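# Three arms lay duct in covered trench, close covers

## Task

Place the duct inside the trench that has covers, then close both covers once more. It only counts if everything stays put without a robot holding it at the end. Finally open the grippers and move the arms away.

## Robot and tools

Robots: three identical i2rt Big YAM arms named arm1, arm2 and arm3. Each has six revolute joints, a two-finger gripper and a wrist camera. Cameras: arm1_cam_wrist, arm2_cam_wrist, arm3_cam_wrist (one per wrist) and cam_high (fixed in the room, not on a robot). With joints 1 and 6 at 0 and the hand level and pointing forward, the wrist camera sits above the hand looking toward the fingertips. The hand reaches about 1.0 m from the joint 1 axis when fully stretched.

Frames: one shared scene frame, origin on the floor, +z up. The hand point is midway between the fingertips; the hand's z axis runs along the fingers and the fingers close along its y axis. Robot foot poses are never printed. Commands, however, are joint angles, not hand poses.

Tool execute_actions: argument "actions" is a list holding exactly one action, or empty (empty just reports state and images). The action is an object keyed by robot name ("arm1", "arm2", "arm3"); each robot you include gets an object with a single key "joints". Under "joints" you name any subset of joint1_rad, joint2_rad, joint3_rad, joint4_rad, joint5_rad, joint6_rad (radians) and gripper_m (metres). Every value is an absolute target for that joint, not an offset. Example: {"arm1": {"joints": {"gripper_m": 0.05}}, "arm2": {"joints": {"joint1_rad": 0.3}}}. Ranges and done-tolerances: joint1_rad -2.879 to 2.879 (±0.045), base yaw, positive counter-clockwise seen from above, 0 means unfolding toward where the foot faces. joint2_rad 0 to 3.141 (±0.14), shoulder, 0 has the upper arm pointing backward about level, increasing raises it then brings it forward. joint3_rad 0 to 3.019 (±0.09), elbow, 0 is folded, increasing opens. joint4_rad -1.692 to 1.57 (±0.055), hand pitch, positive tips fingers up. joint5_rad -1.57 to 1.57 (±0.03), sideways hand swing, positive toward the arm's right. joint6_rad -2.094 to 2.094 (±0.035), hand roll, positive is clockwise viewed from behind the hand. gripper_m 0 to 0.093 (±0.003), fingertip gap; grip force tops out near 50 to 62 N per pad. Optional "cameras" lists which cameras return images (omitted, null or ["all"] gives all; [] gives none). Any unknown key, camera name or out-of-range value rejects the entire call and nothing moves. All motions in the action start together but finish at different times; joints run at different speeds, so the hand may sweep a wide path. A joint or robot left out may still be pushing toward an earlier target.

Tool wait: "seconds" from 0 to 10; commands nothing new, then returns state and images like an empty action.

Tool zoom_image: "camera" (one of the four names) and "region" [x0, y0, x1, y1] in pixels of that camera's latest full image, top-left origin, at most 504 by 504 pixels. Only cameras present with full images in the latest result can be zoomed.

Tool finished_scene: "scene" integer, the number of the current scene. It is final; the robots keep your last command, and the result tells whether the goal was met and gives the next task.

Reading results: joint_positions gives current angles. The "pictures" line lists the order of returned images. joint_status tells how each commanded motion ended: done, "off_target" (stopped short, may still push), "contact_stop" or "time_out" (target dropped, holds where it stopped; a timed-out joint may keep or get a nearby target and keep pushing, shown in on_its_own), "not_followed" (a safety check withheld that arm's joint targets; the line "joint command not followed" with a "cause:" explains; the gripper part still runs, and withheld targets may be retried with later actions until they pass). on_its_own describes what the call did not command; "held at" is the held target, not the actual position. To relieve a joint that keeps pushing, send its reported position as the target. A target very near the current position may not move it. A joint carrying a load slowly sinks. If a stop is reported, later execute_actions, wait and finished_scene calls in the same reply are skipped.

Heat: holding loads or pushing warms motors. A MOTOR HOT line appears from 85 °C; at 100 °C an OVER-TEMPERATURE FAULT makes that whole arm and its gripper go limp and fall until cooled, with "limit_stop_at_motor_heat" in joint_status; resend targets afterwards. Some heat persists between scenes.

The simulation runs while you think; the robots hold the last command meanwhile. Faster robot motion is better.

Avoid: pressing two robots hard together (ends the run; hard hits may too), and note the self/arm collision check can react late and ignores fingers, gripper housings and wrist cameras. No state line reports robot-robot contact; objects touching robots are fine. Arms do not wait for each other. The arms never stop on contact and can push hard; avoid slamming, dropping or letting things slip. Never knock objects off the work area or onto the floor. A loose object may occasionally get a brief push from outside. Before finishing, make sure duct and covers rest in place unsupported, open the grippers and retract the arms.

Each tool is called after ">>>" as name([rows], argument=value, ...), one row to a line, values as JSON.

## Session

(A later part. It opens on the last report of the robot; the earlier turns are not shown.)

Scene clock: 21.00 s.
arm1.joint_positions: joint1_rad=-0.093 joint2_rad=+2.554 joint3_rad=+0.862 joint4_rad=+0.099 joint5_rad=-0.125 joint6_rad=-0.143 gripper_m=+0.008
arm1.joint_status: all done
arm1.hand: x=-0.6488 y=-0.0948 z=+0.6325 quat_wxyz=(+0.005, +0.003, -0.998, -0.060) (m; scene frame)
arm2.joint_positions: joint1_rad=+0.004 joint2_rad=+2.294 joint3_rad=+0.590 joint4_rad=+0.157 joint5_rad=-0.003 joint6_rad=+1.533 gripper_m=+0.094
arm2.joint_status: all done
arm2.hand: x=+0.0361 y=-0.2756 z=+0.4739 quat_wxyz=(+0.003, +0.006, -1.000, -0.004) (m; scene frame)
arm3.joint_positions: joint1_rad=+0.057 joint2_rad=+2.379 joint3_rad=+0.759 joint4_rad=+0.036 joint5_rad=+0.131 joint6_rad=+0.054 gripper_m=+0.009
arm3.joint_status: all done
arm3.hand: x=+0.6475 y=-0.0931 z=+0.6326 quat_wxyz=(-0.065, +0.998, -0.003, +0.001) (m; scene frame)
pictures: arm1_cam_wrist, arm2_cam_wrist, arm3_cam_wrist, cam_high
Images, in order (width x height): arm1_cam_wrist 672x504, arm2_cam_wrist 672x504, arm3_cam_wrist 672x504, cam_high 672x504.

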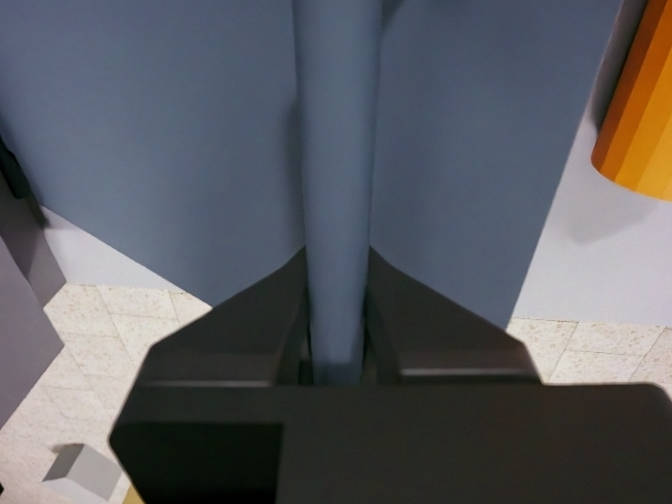

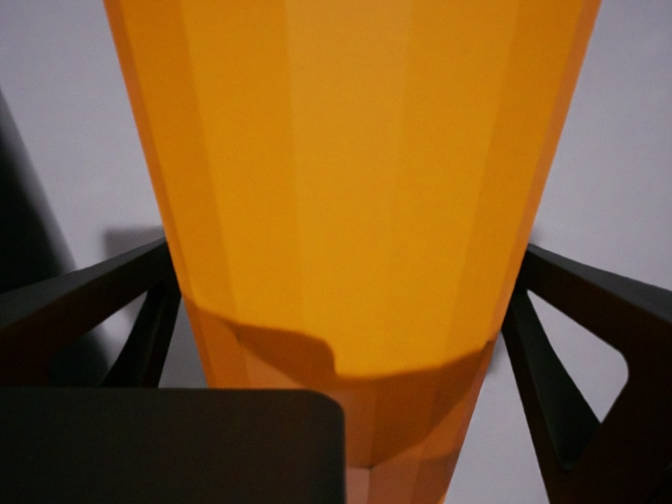

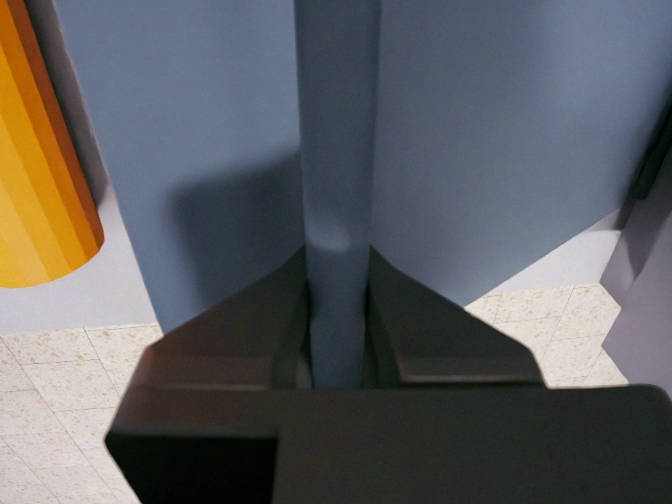

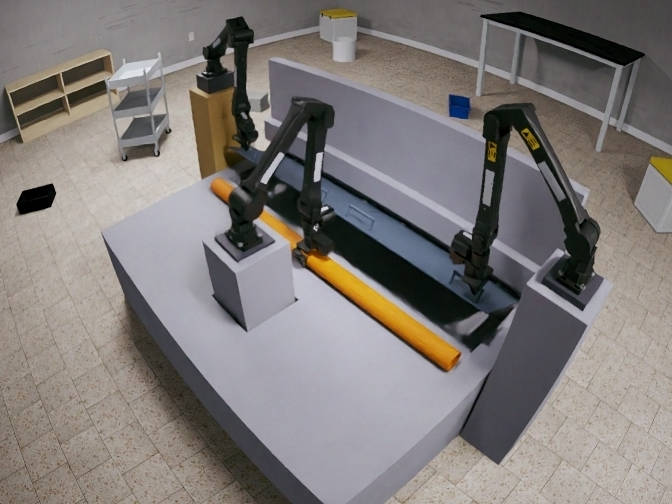

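>>> execute_actions([
  {"arm1":{"joints":{"joint1_rad":0.385,"joint2_rad":2.295,"joint3_rad":0.775,"joint4_rad":-0.075,"joint5_rad":0.166,"joint6_rad":0.317}},"arm2":{"joints":{"gripper_m":0.0}},"arm3":{"joints":{"joint1_rad":-0.41,"joint2_rad":2.12,"joint3_rad":0.745,"joint4_rad":-0.235,"joint5_rad":-0.161,"joint6_rad":-0.397}}},
])

Scene clock: 23.70 s.
arm1.joint_positions: joint1_rad=+0.303 joint2_rad=+2.323 joint3_rad=+0.772 joint4_rad=-0.087 joint5_rad=+0.215 joint6_rad=+0.274 gripper_m=+0.008
arm1.joint_status: joint1_rad time_out (moved +0.397 of +0.478); joint5_rad time_out (moved +0.340 of +0.291); joint6_rad time_out (moved +0.417 of +0.460); the others done
arm1.on_its_own: joint1_rad reads +0.303 and still pushes toward +0.385 since a time_out; joint5_rad reads +0.215 and still pushes toward +0.166 since a time_out; joint6_rad reads +0.274 and still pushes toward +0.317 since a time_out
arm1.hand: x=-0.6512 y=-0.0243 z=+0.7090 quat_wxyz=(+0.006, -0.002, -0.993, +0.116) (m; scene frame)
arm2.joint_positions: joint1_rad=+0.004 joint2_rad=+2.296 joint3_rad=+0.588 joint4_rad=+0.157 joint5_rad=-0.002 joint6_rad=+1.534 gripper_m=+0.074
arm2.joint_status: gripper_m off_target (ended at +0.074, target +0.000)
arm2.hand: x=+0.0361 y=-0.2771 z=+0.4737 quat_wxyz=(+0.002, +0.006, -1.000, -0.003) (m; scene frame)
arm3.joint_positions: joint1_rad=-0.333 joint2_rad=+2.148 joint3_rad=+0.742 joint4_rad=-0.246 joint5_rad=-0.212 joint6_rad=-0.352 gripper_m=+0.009
arm3.joint_status: joint1_rad time_out (moved -0.390 of -0.467); joint5_rad time_out (moved -0.343 of -0.292); joint6_rad time_out (moved -0.406 of -0.451); the others done
arm3.on_its_own: joint1_rad reads -0.333 and still pushes toward -0.410 since a time_out; joint5_rad reads -0.212 and still pushes toward -0.161 since a time_out; joint6_rad reads -0.352 and still pushes toward -0.397 since a time_out
arm3.hand: x=+0.6479 y=-0.0240 z=+0.7082 quat_wxyz=(+0.114, +0.993, +0.001, +0.000) (m; scene frame)
pictures: arm1_cam_wrist, arm2_cam_wrist, arm3_cam_wrist, cam_high
Images, in order (width x height): arm1_cam_wrist 672x504, arm2_cam_wrist 672x504, arm3_cam_wrist 672x504, cam_high 672x504.

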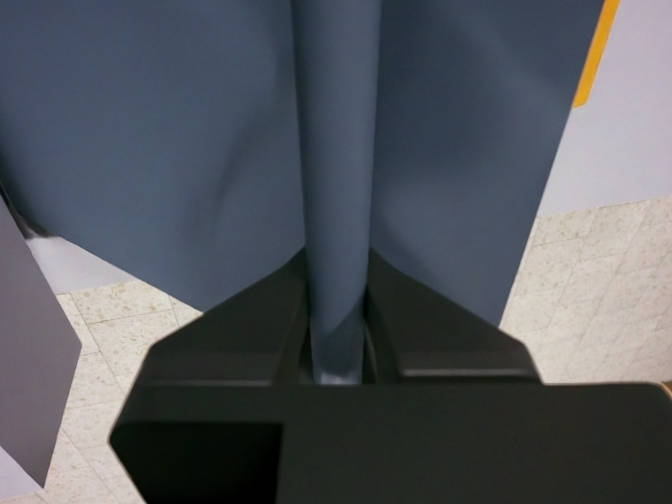

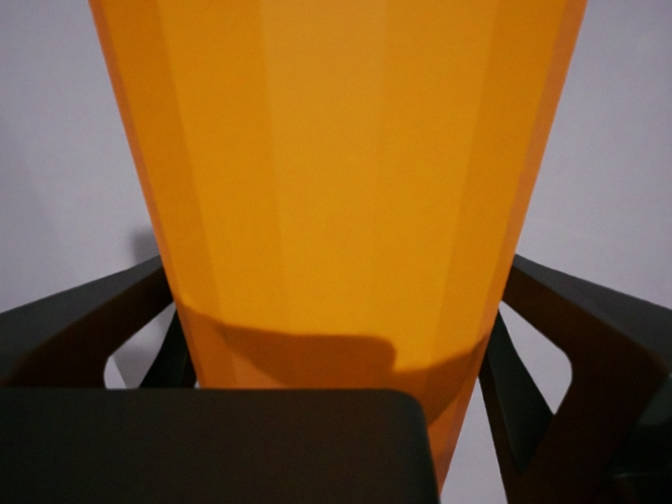

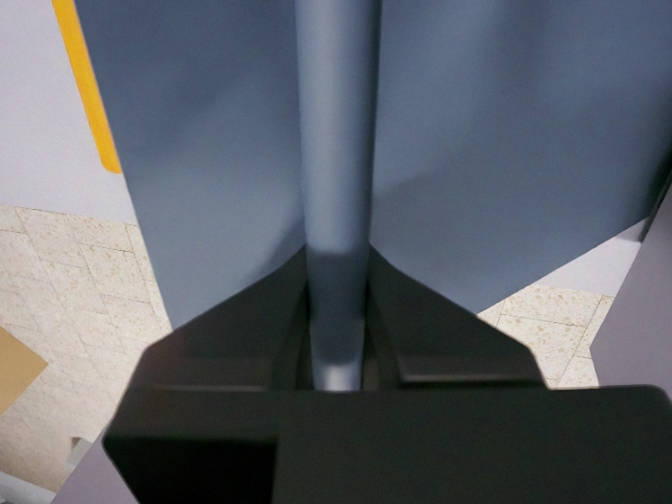

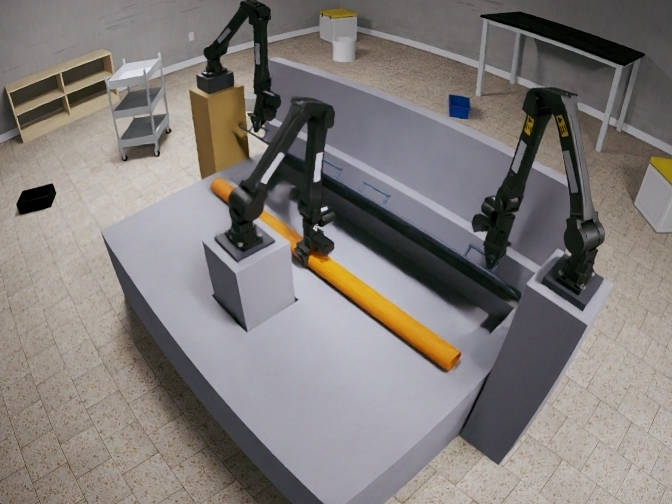

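>>> zoom_image(camera="cam_high", region=[330, 160, 570, 380])

Region (330, 160, 570, 380) of cam_high's 672x504 image, scaled by 2.100, with more detail than that image has; it fills the top 462 rows of this view, and the rest is white.

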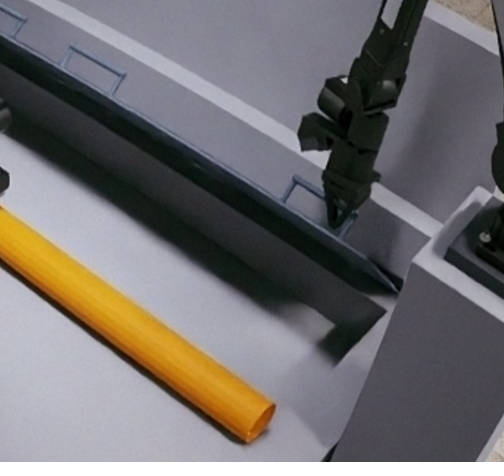

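>>> execute_actions([
  {"arm1":{"joints":{"joint1_rad":0.625,"joint2_rad":2.16,"joint3_rad":0.846,"joint4_rad":-0.335,"joint5_rad":0.16,"joint6_rad":0.559}},"arm2":{"joints":{"joint2_rad":2.09,"joint3_rad":0.53,"joint4_rad":0.03}},"arm3":{"joints":{"joint1_rad":-0.635,"joint2_rad":2.015,"joint3_rad":0.86,"joint4_rad":-0.51,"joint5_rad":-0.153,"joint6_rad":-0.622}}},
])

Scene clock: 26.73 s.
arm1.joint_positions: joint1_rad=+0.529 joint2_rad=+2.198 joint3_rad=+0.815 joint4_rad=-0.318 joint5_rad=+0.238 joint6_rad=+0.505 gripper_m=+0.009
arm1.joint_status: joint1_rad time_out (moved +0.226 of +0.322); joint5_rad time_out (moved +0.022 of -0.055); joint6_rad time_out (moved +0.230 of +0.285); the others done
arm1.on_its_own: joint1_rad reads +0.529 and still pushes toward +0.625 since a time_out; joint5_rad reads +0.238 and still pushes toward +0.162 since a time_out; joint6_rad reads +0.505 and still pushes toward +0.559 since a time_out
arm1.hand: x=-0.6521 y=+0.0515 z=+0.7541 quat_wxyz=(+0.002, +0.000, -0.990, +0.138) (m; scene frame)
arm2.joint_positions: joint1_rad=+0.004 joint2_rad=+2.134 joint3_rad=+0.535 joint4_rad=+0.036 joint5_rad=+0.004 joint6_rad=+1.535 gripper_m=+0.074
arm2.joint_status: all done
arm2.hand: x=+0.0372 y=-0.2806 z=+0.5159 quat_wxyz=(+0.000, +0.005, -1.000, +0.003) (m; scene frame)
arm3.joint_positions: joint1_rad=-0.544 joint2_rad=+2.046 joint3_rad=+0.820 joint4_rad=-0.478 joint5_rad=-0.233 joint6_rad=-0.568 gripper_m=+0.009
arm3.joint_status: joint1_rad time_out (moved -0.211 of -0.302); joint5_rad time_out (moved -0.022 of +0.059); joint6_rad time_out (moved -0.216 of -0.270); the others done
arm3.on_its_own: joint1_rad reads -0.544 and still pushes toward -0.635 since a time_out; joint5_rad reads -0.233 and still pushes toward -0.158 since a time_out; joint6_rad reads -0.568 and still pushes toward -0.622 since a time_out
arm3.hand: x=+0.6487 y=+0.0512 z=+0.7528 quat_wxyz=(+0.135, +0.991, +0.000, -0.008) (m; scene frame)
pictures: arm1_cam_wrist, arm2_cam_wrist, arm3_cam_wrist, cam_high
Images, in order (width x height): arm1_cam_wrist 672x504, arm2_cam_wrist 672x504, arm3_cam_wrist 672x504, cam_high 672x504.

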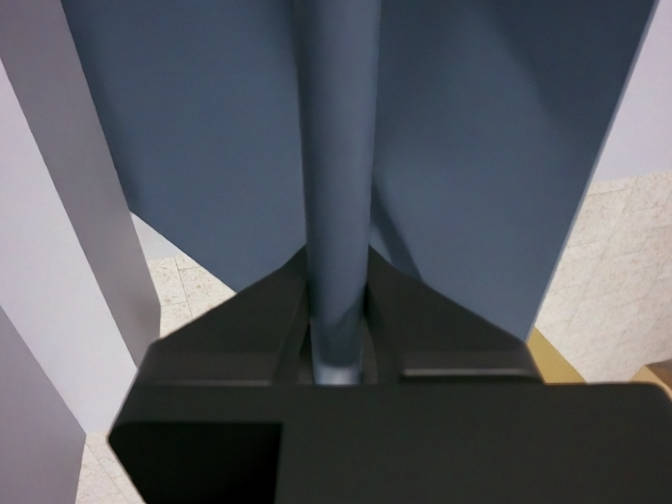

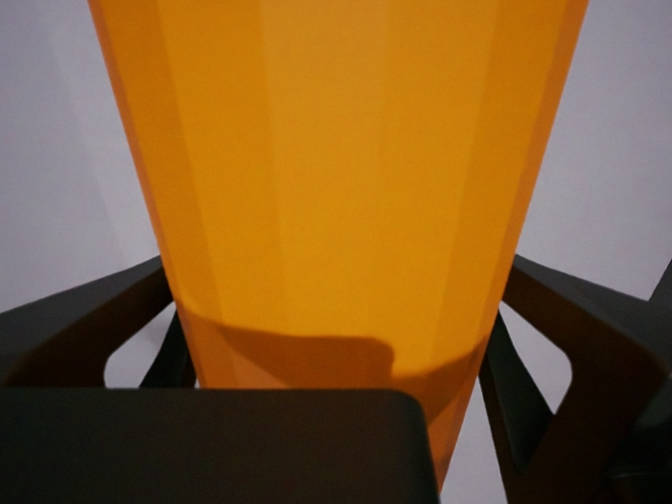

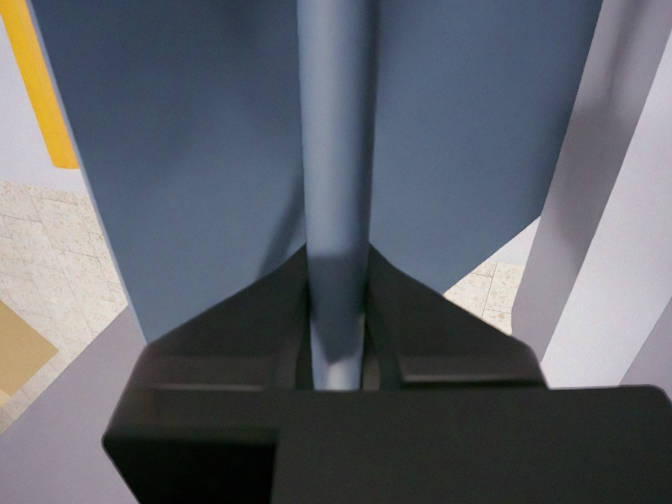

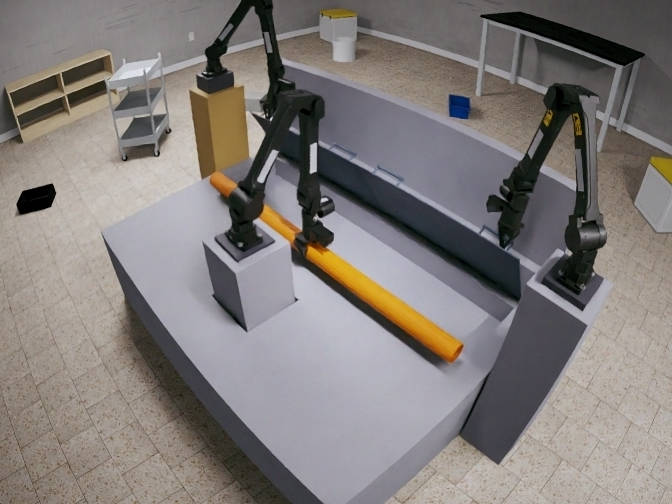

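>>> zoom_image(camera="cam_high", region=[330, 160, 570, 400])

>>> zoom_image(camera="cam_high", region=[180, 80, 400, 300])

Region (330, 160, 570, 400) of cam_high's 672x504 image, scaled by 2.100, with more detail than that image has.

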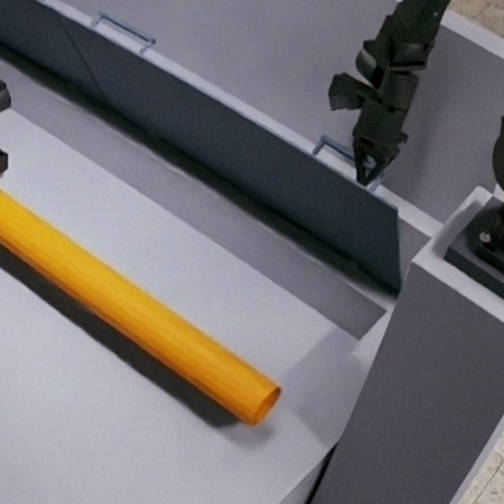

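Region (180, 80, 400, 300) of cam_high's 672x504 image, scaled by 2.291, with more detail than that image has.

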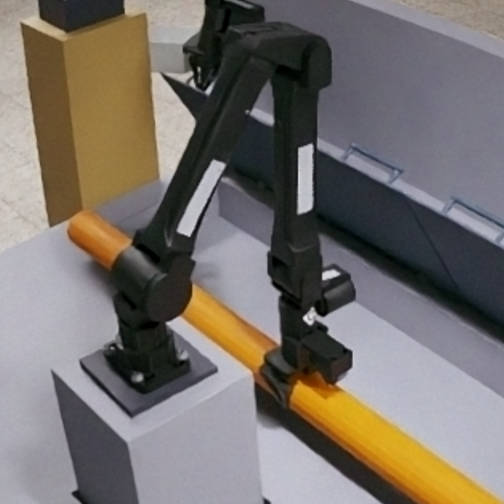

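>>> zoom_image(camera="cam_high", region=[215, 130, 315, 210])

Region (215, 130, 315, 210) of cam_high's 672x504 image, scaled by 5.040, with more detail than that image has; it fills the top 403 rows of this view, and the rest is white.

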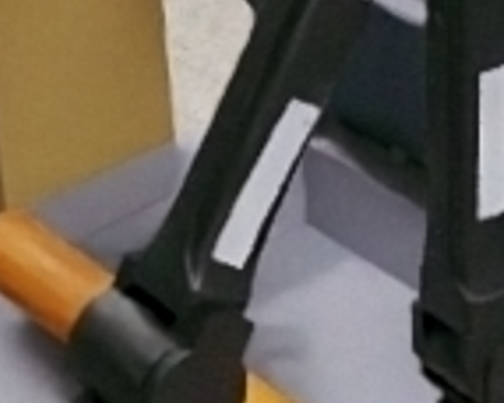

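>>> execute_actions([
  {"arm1":{"joints":{"joint1_rad":0.57,"joint5_rad":0.215,"joint6_rad":0.52}},"arm2":{"joints":{"joint1_rad":0.069,"joint2_rad":2.165,"joint3_rad":1.085,"joint4_rad":-0.41,"joint6_rad":1.6}},"arm3":{"joints":{"joint1_rad":-0.585,"joint5_rad":-0.21,"joint6_rad":-0.583}}},
])

Scene clock: 29.33 s.
arm1.joint_positions: joint1_rad=+0.528 joint2_rad=+2.199 joint3_rad=+0.815 joint4_rad=-0.318 joint5_rad=+0.243 joint6_rad=+0.504 gripper_m=+0.009
arm1.joint_status: all done
arm1.hand: x=-0.6516 y=+0.0501 z=+0.7542 quat_wxyz=(+0.001, -0.001, -0.990, +0.141) (m; scene frame)
arm2.joint_positions: joint1_rad=+0.069 joint2_rad=+2.226 joint3_rad=+1.055 joint4_rad=-0.404 joint5_rad=+0.004 joint6_rad=+1.592 gripper_m=+0.074
arm2.joint_status: all done
arm2.hand: x=+0.0121 y=-0.0991 z=+0.5182 quat_wxyz=(+0.000, +0.010, -1.000, +0.009) (m; scene frame)
arm3.joint_positions: joint1_rad=-0.542 joint2_rad=+2.047 joint3_rad=+0.820 joint4_rad=-0.478 joint5_rad=-0.239 joint6_rad=-0.567 gripper_m=+0.009
arm3.joint_status: all done
arm3.hand: x=+0.6483 y=+0.0496 z=+0.7528 quat_wxyz=(+0.137, +0.990, +0.000, -0.009) (m; scene frame)
pictures: arm1_cam_wrist, arm2_cam_wrist, arm3_cam_wrist, cam_high
Images, in order (width x height): arm1_cam_wrist 672x504, arm2_cam_wrist 672x504, arm3_cam_wrist 672x504, cam_high 672x504.

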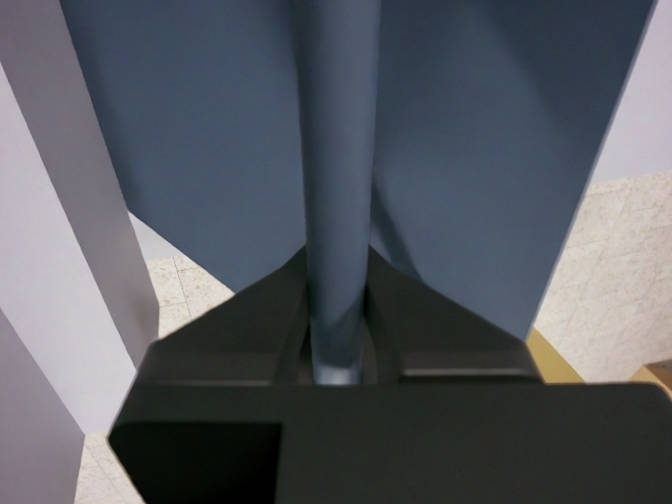

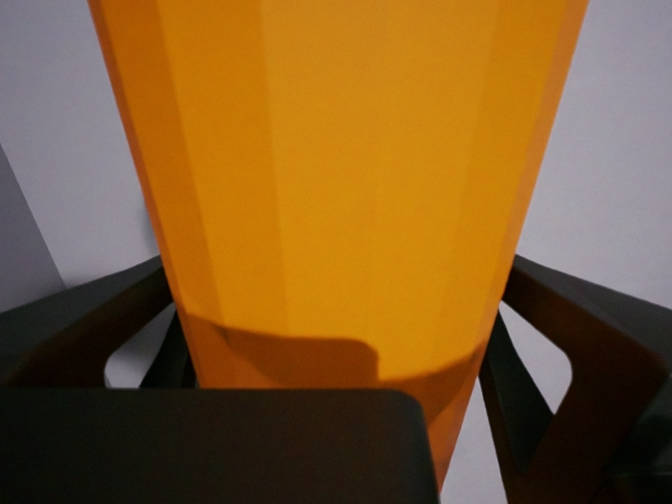

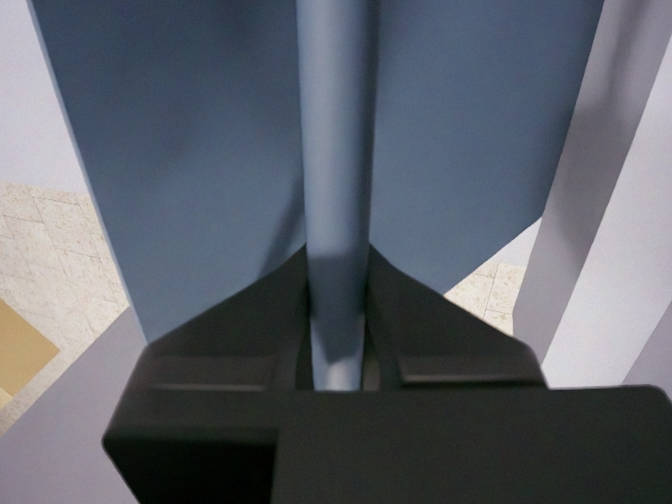

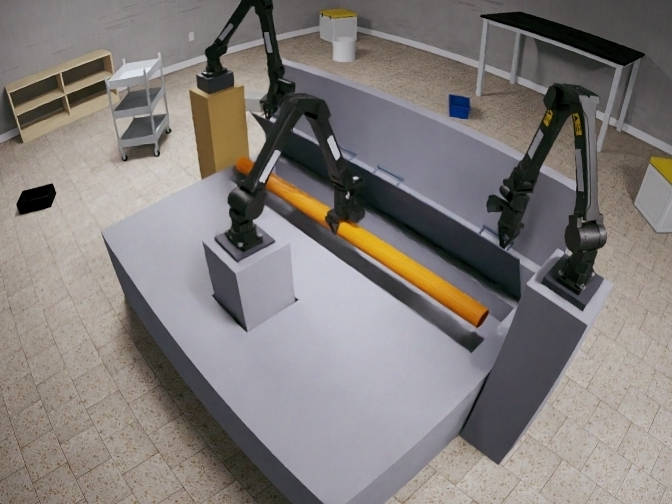

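>>> zoom_image(camera="cam_high", region=[400, 250, 540, 380])

>>> zoom_image(camera="cam_high", region=[200, 120, 320, 220])

Region (400, 250, 540, 380) of cam_high's 672x504 image, scaled by 3.600, with more detail than that image has; it fills the top 468 rows of this view, and the rest is white.

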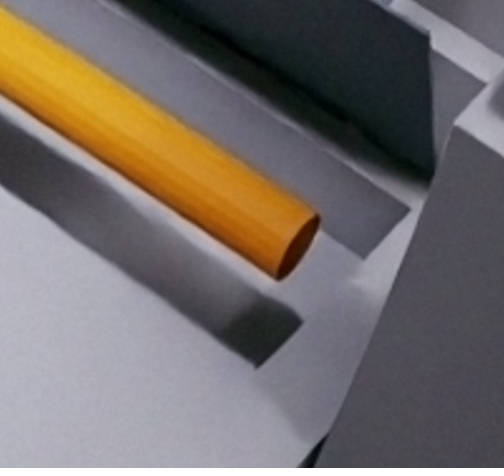

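Region (200, 120, 320, 220) of cam_high's 672x504 image, scaled by 4.200, with more detail than that image has.

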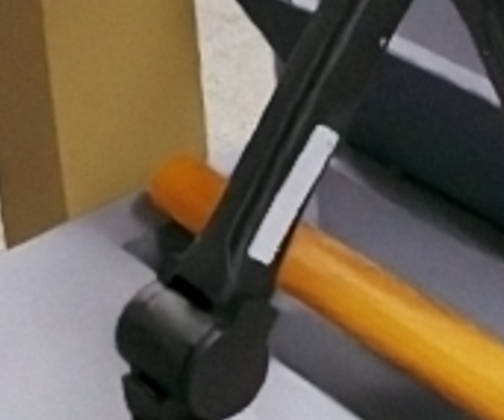

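>>> execute_actions([
  {"arm2":{"joints":{"joint2_rad":2.33,"joint3_rad":1.207,"joint4_rad":-0.335}}},
], cameras=["cam_high","arm2_cam_wrist"])

>>> zoom_image(camera="cam_high", region=[400, 250, 540, 380])

>>> zoom_image(camera="cam_high", region=[200, 120, 320, 220])

Scene clock: 35.37 s.
arm1.joint_positions: joint1_rad=+0.528 joint2_rad=+2.199 joint3_rad=+0.815 joint4_rad=-0.318 joint5_rad=+0.243 joint6_rad=+0.504 gripper_m=+0.009
arm1.joint_status: not commanded
arm1.hand: x=-0.6516 y=+0.0501 z=+0.7542 quat_wxyz=(+0.001, -0.001, -0.990, +0.141) (m; scene frame)
arm2.joint_positions: joint1_rad=+0.069 joint2_rad=+2.404 joint3_rad=+1.178 joint4_rad=-0.336 joint5_rad=+0.004 joint6_rad=+1.592 gripper_m=+0.074
arm2.joint_status: all done
arm2.hand: x=+0.0109 y=-0.0751 z=+0.4559 quat_wxyz=(+0.000, +0.010, -1.000, +0.002) (m; scene frame)
arm3.joint_positions: joint1_rad=-0.542 joint2_rad=+2.047 joint3_rad=+0.820 joint4_rad=-0.478 joint5_rad=-0.239 joint6_rad=-0.567 gripper_m=+0.009
arm3.joint_status: not commanded
arm3.hand: x=+0.6483 y=+0.0496 z=+0.7528 quat_wxyz=(+0.137, +0.990, +0.000, -0.009) (m; scene frame)
pictures: arm2_cam_wrist, cam_high
Images, in order (width x height): arm2_cam_wrist 672x504, cam_high 672x504.

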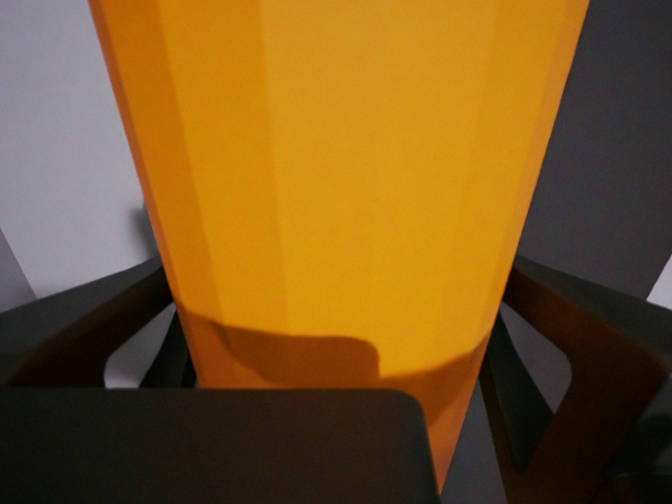

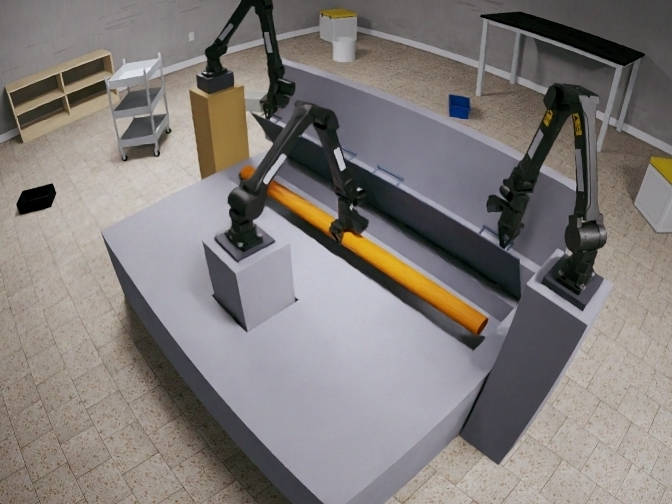

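Region (400, 250, 540, 380) of cam_high's 672x504 image, scaled by 3.600, with more detail than that image has; it fills the top 468 rows of this view, and the rest is white.

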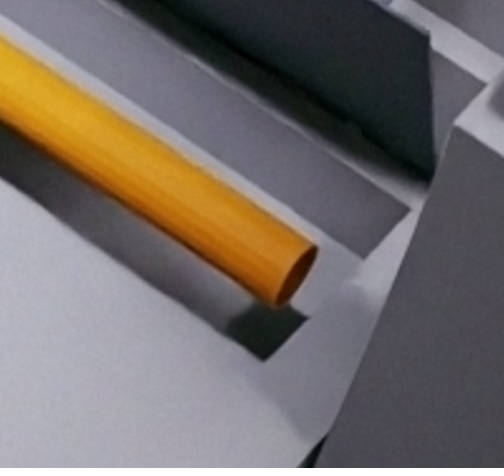

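Region (200, 120, 320, 220) of cam_high's 672x504 image, scaled by 4.200, with more detail than that image has.

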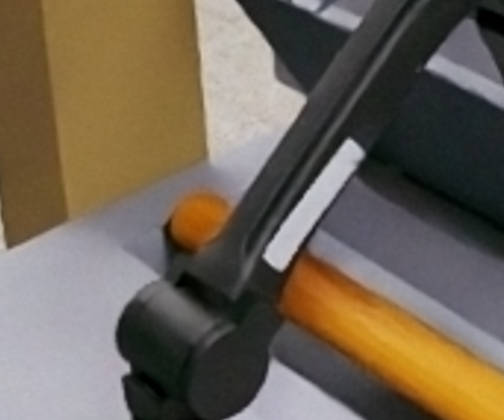

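>>> execute_actions([
  {"arm2":{"joints":{"joint2_rad":2.52,"joint3_rad":1.368,"joint4_rad":-0.3}}},
], cameras=["cam_high","arm2_cam_wrist"])

>>> zoom_image(camera="cam_high", region=[400, 250, 540, 380])

>>> zoom_image(camera="cam_high", region=[200, 120, 320, 220])

Scene clock: 36.73 s.
arm1.joint_positions: joint1_rad=+0.528 joint2_rad=+2.199 joint3_rad=+0.815 joint4_rad=-0.318 joint5_rad=+0.243 joint6_rad=+0.504 gripper_m=+0.009
arm1.joint_status: not commanded
arm1.hand: x=-0.6516 y=+0.0501 z=+0.7542 quat_wxyz=(+0.001, -0.001, -0.990, +0.141) (m; scene frame)
arm2.joint_positions: joint1_rad=+0.069 joint2_rad=+2.598 joint3_rad=+1.341 joint4_rad=-0.300 joint5_rad=+0.004 joint6_rad=+1.592 gripper_m=+0.074
arm2.joint_status: all done
arm2.hand: x=+0.0098 y=-0.0532 z=+0.3848 quat_wxyz=(+0.000, +0.010, -1.000, +0.000) (m; scene frame)
arm3.joint_positions: joint1_rad=-0.542 joint2_rad=+2.047 joint3_rad=+0.820 joint4_rad=-0.478 joint5_rad=-0.239 joint6_rad=-0.567 gripper_m=+0.009
arm3.joint_status: not commanded
arm3.hand: x=+0.6483 y=+0.0496 z=+0.7528 quat_wxyz=(+0.137, +0.990, +0.000, -0.009) (m; scene frame)
pictures: arm2_cam_wrist, cam_high
Images, in order (width x height): arm2_cam_wrist 672x504, cam_high 672x504.

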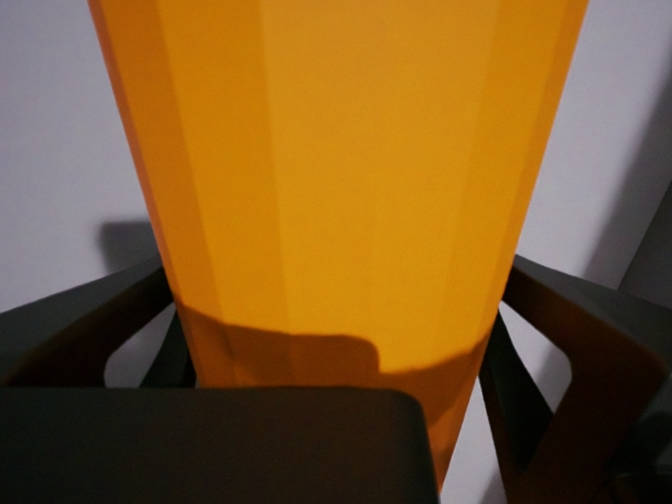

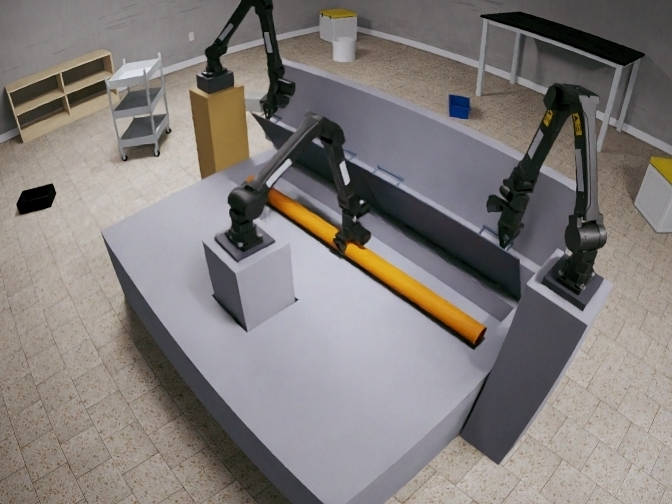

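Region (400, 250, 540, 380) of cam_high's 672x504 image, scaled by 3.600, with more detail than that image has; it fills the top 468 rows of this view, and the rest is white.

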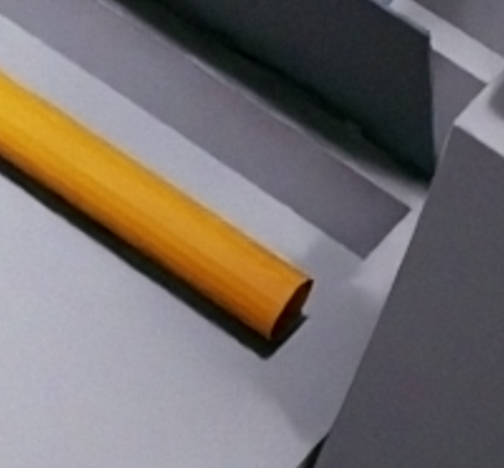

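Region (200, 120, 320, 220) of cam_high's 672x504 image, scaled by 4.200, with more detail than that image has.

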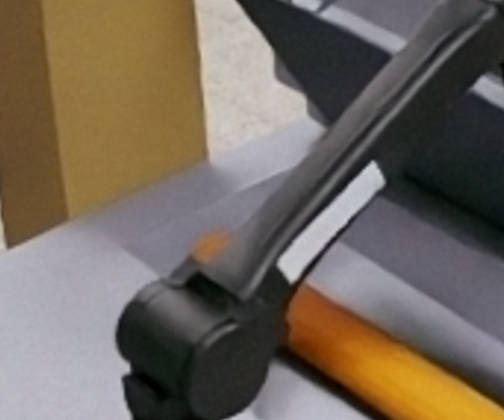

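>>> execute_actions([
  {"arm2":{"joints":{"joint2_rad":2.565,"joint3_rad":1.39,"joint4_rad":-0.285}}},
], cameras=["arm2_cam_wrist"])

Scene clock: 37.63 s.
arm1.joint_positions: joint1_rad=+0.528 joint2_rad=+2.199 joint3_rad=+0.815 joint4_rad=-0.318 joint5_rad=+0.243 joint6_rad=+0.504 gripper_m=+0.009
arm1.joint_status: not commanded
arm1.hand: x=-0.6516 y=+0.0501 z=+0.7542 quat_wxyz=(+0.001, -0.001, -0.990, +0.141) (m; scene frame)
arm2.joint_positions: joint1_rad=+0.069 joint2_rad=+2.625 joint3_rad=+1.353 joint4_rad=-0.297 joint5_rad=+0.004 joint6_rad=+1.592 gripper_m=+0.074
arm2.joint_status: all done
arm2.hand: x=+0.0099 y=-0.0580 z=+0.3734 quat_wxyz=(+0.000, +0.010, -1.000, +0.006) (m; scene frame)
arm3.joint_positions: joint1_rad=-0.542 joint2_rad=+2.047 joint3_rad=+0.820 joint4_rad=-0.478 joint5_rad=-0.239 joint6_rad=-0.567 gripper_m=+0.009
arm3.joint_status: not commanded
arm3.hand: x=+0.6483 y=+0.0496 z=+0.7528 quat_wxyz=(+0.137, +0.990, +0.000, -0.009) (m; scene frame)
pictures: arm2_cam_wrist
Images, in order (width x height): arm2_cam_wrist 672x504.

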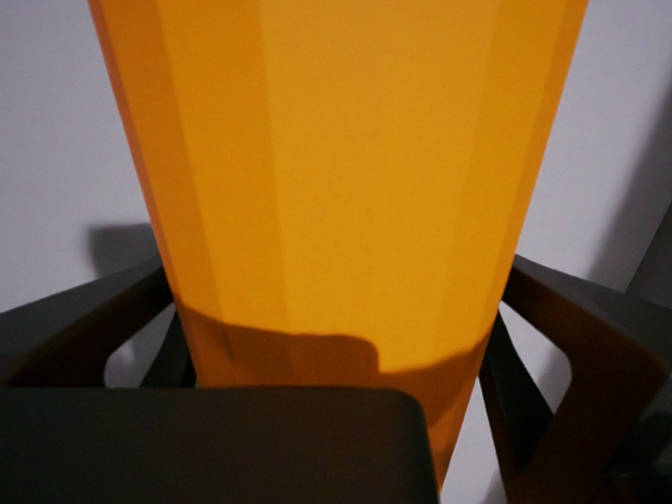

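>>> execute_actions([
  {"arm2":{"joints":{"joint2_rad":2.615,"joint3_rad":1.37}}},
], cameras=["arm2_cam_wrist"])

Scene clock: 38.30 s.
arm1.joint_positions: joint1_rad=+0.528 joint2_rad=+2.199 joint3_rad=+0.815 joint4_rad=-0.318 joint5_rad=+0.243 joint6_rad=+0.504 gripper_m=+0.009
arm1.joint_status: not commanded
arm1.hand: x=-0.6516 y=+0.0501 z=+0.7542 quat_wxyz=(+0.001, -0.001, -0.990, +0.141) (m; scene frame)
arm2.joint_positions: joint1_rad=+0.069 joint2_rad=+2.645 joint3_rad=+1.353 joint4_rad=-0.290 joint5_rad=+0.002 joint6_rad=+1.595 gripper_m=+0.074
arm2.joint_status: all done
arm2.hand: x=+0.0099 y=-0.0660 z=+0.3642 quat_wxyz=(+0.000, +0.008, -1.000, +0.013) (m; scene frame)
arm3.joint_positions: joint1_rad=-0.542 joint2_rad=+2.047 joint3_rad=+0.820 joint4_rad=-0.478 joint5_rad=-0.239 joint6_rad=-0.567 gripper_m=+0.009
arm3.joint_status: not commanded
arm3.hand: x=+0.6483 y=+0.0496 z=+0.7528 quat_wxyz=(+0.137, +0.990, +0.000, -0.009) (m; scene frame)
pictures: arm2_cam_wrist
Images, in order (width x height): arm2_cam_wrist 672x504.

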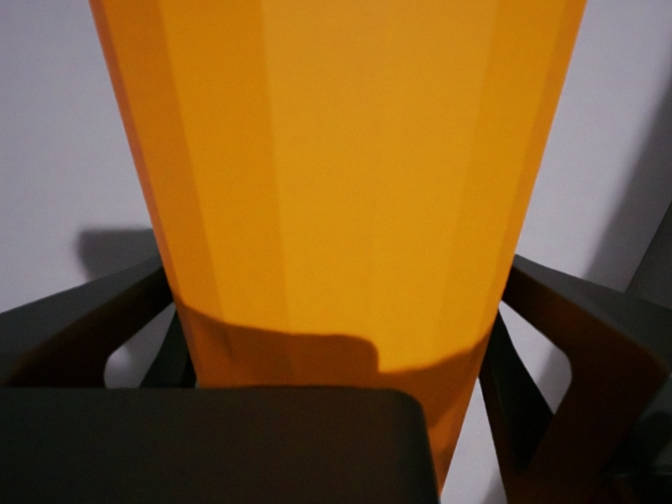

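>>> execute_actions([
  {"arm2":{"joints":{"joint2_rad":2.64,"joint3_rad":1.36}}},
], cameras=[])

Scene clock: 38.83 s.
arm1.joint_positions: joint1_rad=+0.528 joint2_rad=+2.199 joint3_rad=+0.815 joint4_rad=-0.318 joint5_rad=+0.243 joint6_rad=+0.504 gripper_m=+0.009
arm1.joint_status: not commanded
arm1.hand: x=-0.6516 y=+0.0501 z=+0.7542 quat_wxyz=(+0.001, -0.001, -0.990, +0.141) (m; scene frame)
arm2.joint_positions: joint1_rad=+0.069 joint2_rad=+2.645 joint3_rad=+1.353 joint4_rad=-0.290 joint5_rad=+0.002 joint6_rad=+1.595 gripper_m=+0.074
arm2.joint_status: all done
arm2.hand: x=+0.0099 y=-0.0660 z=+0.3642 quat_wxyz=(+0.000, +0.008, -1.000, +0.013) (m; scene frame)
arm3.joint_positions: joint1_rad=-0.542 joint2_rad=+2.047 joint3_rad=+0.820 joint4_rad=-0.478 joint5_rad=-0.239 joint6_rad=-0.567 gripper_m=+0.009
arm3.joint_status: not commanded
arm3.hand: x=+0.6483 y=+0.0496 z=+0.7528 quat_wxyz=(+0.137, +0.990, +0.000, -0.009) (m; scene frame)
pictures: none
No camera images: the call's "cameras" was empty. Leave "cameras" out to get every camera's image.

>>> execute_actions([
  {"arm2":{"joints":{"gripper_m":0.093}}},
], cameras=[])

>>> execute_actions([
  {"arm2":{"joints":{"joint2_rad":2.36,"joint3_rad":1.16,"joint4_rad":-0.35}}},
], cameras=["cam_high","arm2_cam_wrist"])

Scene clock: 39.73 s.
arm1.joint_positions: joint1_rad=+0.528 joint2_rad=+2.199 joint3_rad=+0.815 joint4_rad=-0.318 joint5_rad=+0.243 joint6_rad=+0.504 gripper_m=+0.009
arm1.joint_status: not commanded
arm1.hand: x=-0.6516 y=+0.0501 z=+0.7542 quat_wxyz=(+0.001, -0.001, -0.990, +0.141) (m; scene frame)
arm2.joint_positions: joint1_rad=+0.069 joint2_rad=+2.645 joint3_rad=+1.354 joint4_rad=-0.290 joint5_rad=+0.002 joint6_rad=+1.595 gripper_m=+0.093
arm2.joint_status: all done
arm2.hand: x=+0.0099 y=-0.0656 z=+0.3642 quat_wxyz=(+0.000, +0.008, -1.000, +0.012) (m; scene frame)
arm3.joint_positions: joint1_rad=-0.542 joint2_rad=+2.047 joint3_rad=+0.820 joint4_rad=-0.478 joint5_rad=-0.239 joint6_rad=-0.567 gripper_m=+0.009
arm3.joint_status: not commanded
arm3.hand: x=+0.6483 y=+0.0496 z=+0.7528 quat_wxyz=(+0.137, +0.990, +0.000, -0.009) (m; scene frame)
pictures: none
No camera images: the call's "cameras" was empty. Leave "cameras" out to get every camera's image.

Scene clock: 40.83 s.
arm1.joint_positions: joint1_rad=+0.528 joint2_rad=+2.199 joint3_rad=+0.815 joint4_rad=-0.318 joint5_rad=+0.243 joint6_rad=+0.504 gripper_m=+0.009
arm1.joint_status: not commanded
arm1.hand: x=-0.6516 y=+0.0501 z=+0.7542 quat_wxyz=(+0.001, -0.001, -0.990, +0.141) (m; scene frame)
arm2.joint_positions: joint1_rad=+0.069 joint2_rad=+2.342 joint3_rad=+1.158 joint4_rad=-0.342 joint5_rad=+0.002 joint6_rad=+1.595 gripper_m=+0.093
arm2.joint_status: all done
arm2.hand: x=+0.0102 y=-0.0645 z=+0.4814 quat_wxyz=(+0.001, +0.008, -1.000, -0.015) (m; scene frame)
arm3.joint_positions: joint1_rad=-0.542 joint2_rad=+2.047 joint3_rad=+0.820 joint4_rad=-0.478 joint5_rad=-0.239 joint6_rad=-0.567 gripper_m=+0.009
arm3.joint_status: not commanded
arm3.hand: x=+0.6483 y=+0.0496 z=+0.7528 quat_wxyz=(+0.137, +0.990, +0.000, -0.009) (m; scene frame)
pictures: arm2_cam_wrist, cam_high
Images, in order (width x height): arm2_cam_wrist 672x504, cam_high 672x504.

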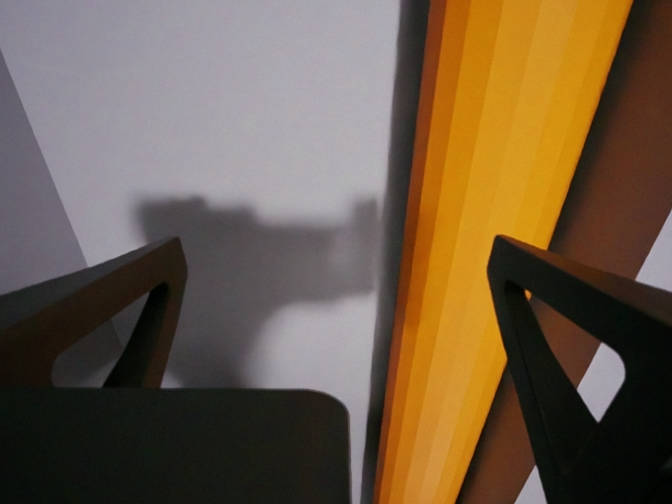

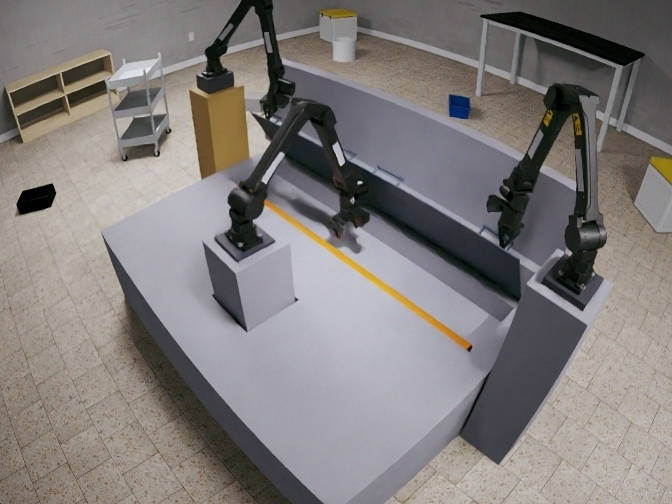

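>>> execute_actions([
  {"arm2":{"joints":{"joint2_rad":2.07,"joint3_rad":0.5,"joint4_rad":-0.03}}},
], cameras=["cam_high"])

Scene clock: 42.43 s.
arm1.joint_positions: joint1_rad=+0.528 joint2_rad=+2.199 joint3_rad=+0.815 joint4_rad=-0.318 joint5_rad=+0.243 joint6_rad=+0.504 gripper_m=+0.009
arm1.joint_status: not commanded
arm1.hand: x=-0.6516 y=+0.0501 z=+0.7542 quat_wxyz=(+0.001, -0.001, -0.990, +0.141) (m; scene frame)
arm2.joint_positions: joint1_rad=+0.069 joint2_rad=+2.067 joint3_rad=+0.497 joint4_rad=-0.044 joint5_rad=+0.002 joint6_rad=+1.595 gripper_m=+0.093
arm2.joint_status: all done
arm2.hand: x=+0.0200 y=-0.3019 z=+0.5330 quat_wxyz=(+0.000, +0.008, -1.000, +0.029) (m; scene frame)
arm3.joint_positions: joint1_rad=-0.542 joint2_rad=+2.047 joint3_rad=+0.820 joint4_rad=-0.478 joint5_rad=-0.239 joint6_rad=-0.567 gripper_m=+0.009
arm3.joint_status: not commanded
arm3.hand: x=+0.6483 y=+0.0496 z=+0.7528 quat_wxyz=(+0.137, +0.990, +0.000, -0.009) (m; scene frame)
pictures: cam_high
Images, in order (width x height): cam_high 672x504.

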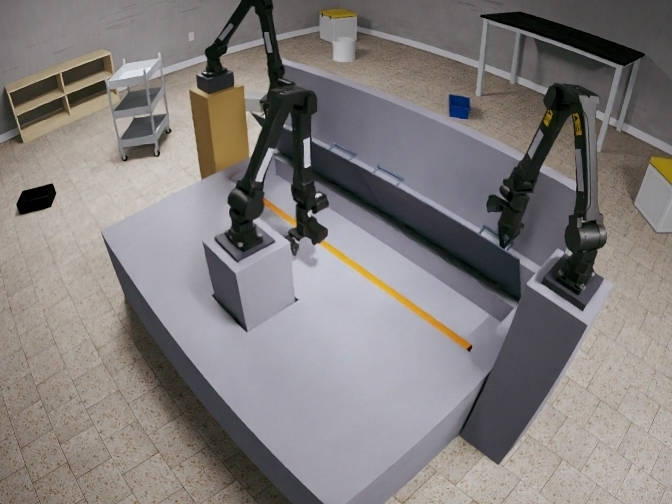

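>>> execute_actions([
  {"arm1":{"joints":{"joint1_rad":0.0,"joint2_rad":2.49,"joint3_rad":0.83,"joint4_rad":0.14,"joint5_rad":-0.01,"joint6_rad":-0.06}},"arm2":{"joints":{"joint1_rad":0.0,"joint2_rad":2.0,"joint3_rad":0.42}},"arm3":{"joints":{"joint1_rad":-0.035,"joint2_rad":2.315,"joint3_rad":0.74,"joint4_rad":0.051,"joint5_rad":0.01,"joint6_rad":-0.027}}},
], cameras=["cam_high","arm1_cam_wrist"])

Scene clock: 43.97 s.
arm1.joint_positions: joint1_rad=-0.020 joint2_rad=+2.541 joint3_rad=+0.843 joint4_rad=+0.127 joint5_rad=+0.012 joint6_rad=-0.061 gripper_m=+0.008
arm1.joint_status: all done
arm1.hand: x=-0.6486 y=-0.0947 z=+0.6357 quat_wxyz=(+0.003, +0.000, -1.000, +0.009) (m; scene frame)
arm2.joint_positions: joint1_rad=+0.000 joint2_rad=+2.005 joint3_rad=+0.418 joint4_rad=-0.041 joint5_rad=+0.002 joint6_rad=+1.595 gripper_m=+0.093
arm2.joint_status: all done
arm2.hand: x=+0.0366 y=-0.3302 z=+0.5479 quat_wxyz=(+0.001, -0.026, -0.999, +0.036) (m; scene frame)
arm3.joint_positions: joint1_rad=-0.023 joint2_rad=+2.359 joint3_rad=+0.751 joint4_rad=+0.028 joint5_rad=-0.011 joint6_rad=-0.030 gripper_m=+0.009
arm3.joint_status: all done
arm3.hand: x=+0.6474 y=-0.0919 z=+0.6375 quat_wxyz=(+0.007, +1.000, -0.001, +0.003) (m; scene frame)
pictures: arm1_cam_wrist, cam_high
Images, in order (width x height): arm1_cam_wrist 672x504, cam_high 672x504.

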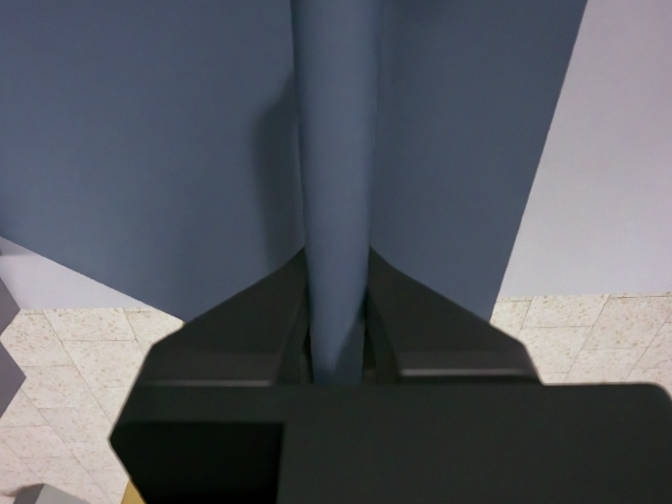

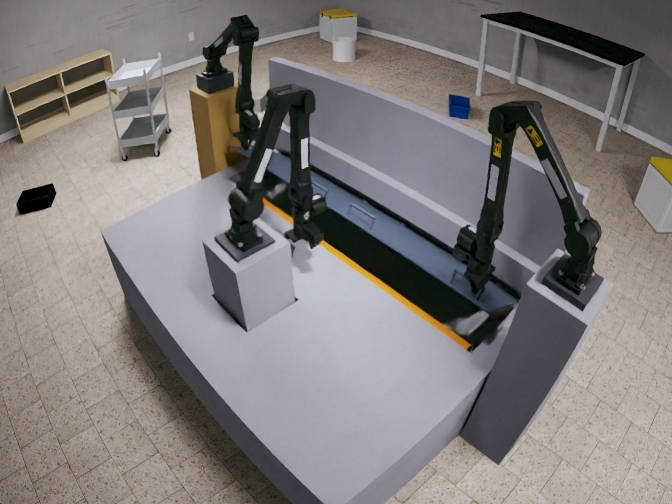

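>>> execute_actions([
  {"arm1":{"joints":{"joint1_rad":-0.22,"joint2_rad":2.865,"joint3_rad":1.16,"joint4_rad":0.2,"joint5_rad":0,"joint6_rad":-0.265}},"arm3":{"joints":{"joint1_rad":0.19,"joint2_rad":2.72,"joint3_rad":1.014,"joint4_rad":0.2,"joint5_rad":0,"joint6_rad":0.185}}},
], cameras=[])

Scene clock: 45.20 s.
arm1.joint_positions: joint1_rad=-0.220 joint2_rad=+2.930 joint3_rad=+1.176 joint4_rad=+0.193 joint5_rad=-0.005 joint6_rad=-0.262 gripper_m=+0.008
arm1.joint_status: all done
arm1.hand: x=-0.6443 y=-0.1606 z=+0.4948 quat_wxyz=(-0.003, +0.001, -1.000, +0.002) (m; scene frame)
arm2.joint_positions: joint1_rad=+0.000 joint2_rad=+2.005 joint3_rad=+0.418 joint4_rad=-0.041 joint5_rad=+0.002 joint6_rad=+1.595 gripper_m=+0.093
arm2.joint_status: not commanded
arm2.hand: x=+0.0366 y=-0.3302 z=+0.5479 quat_wxyz=(+0.001, -0.026, -0.999, +0.036) (m; scene frame)
arm3.joint_positions: joint1_rad=+0.192 joint2_rad=+2.780 joint3_rad=+1.021 joint4_rad=+0.186 joint5_rad=+0.005 joint6_rad=+0.184 gripper_m=+0.009
arm3.joint_status: all done
arm3.hand: x=+0.6457 y=-0.1592 z=+0.4954 quat_wxyz=(-0.001, +1.000, -0.001, -0.001) (m; scene frame)
pictures: none
No camera images: the call's "cameras" was empty. Leave "cameras" out to get every camera's image.


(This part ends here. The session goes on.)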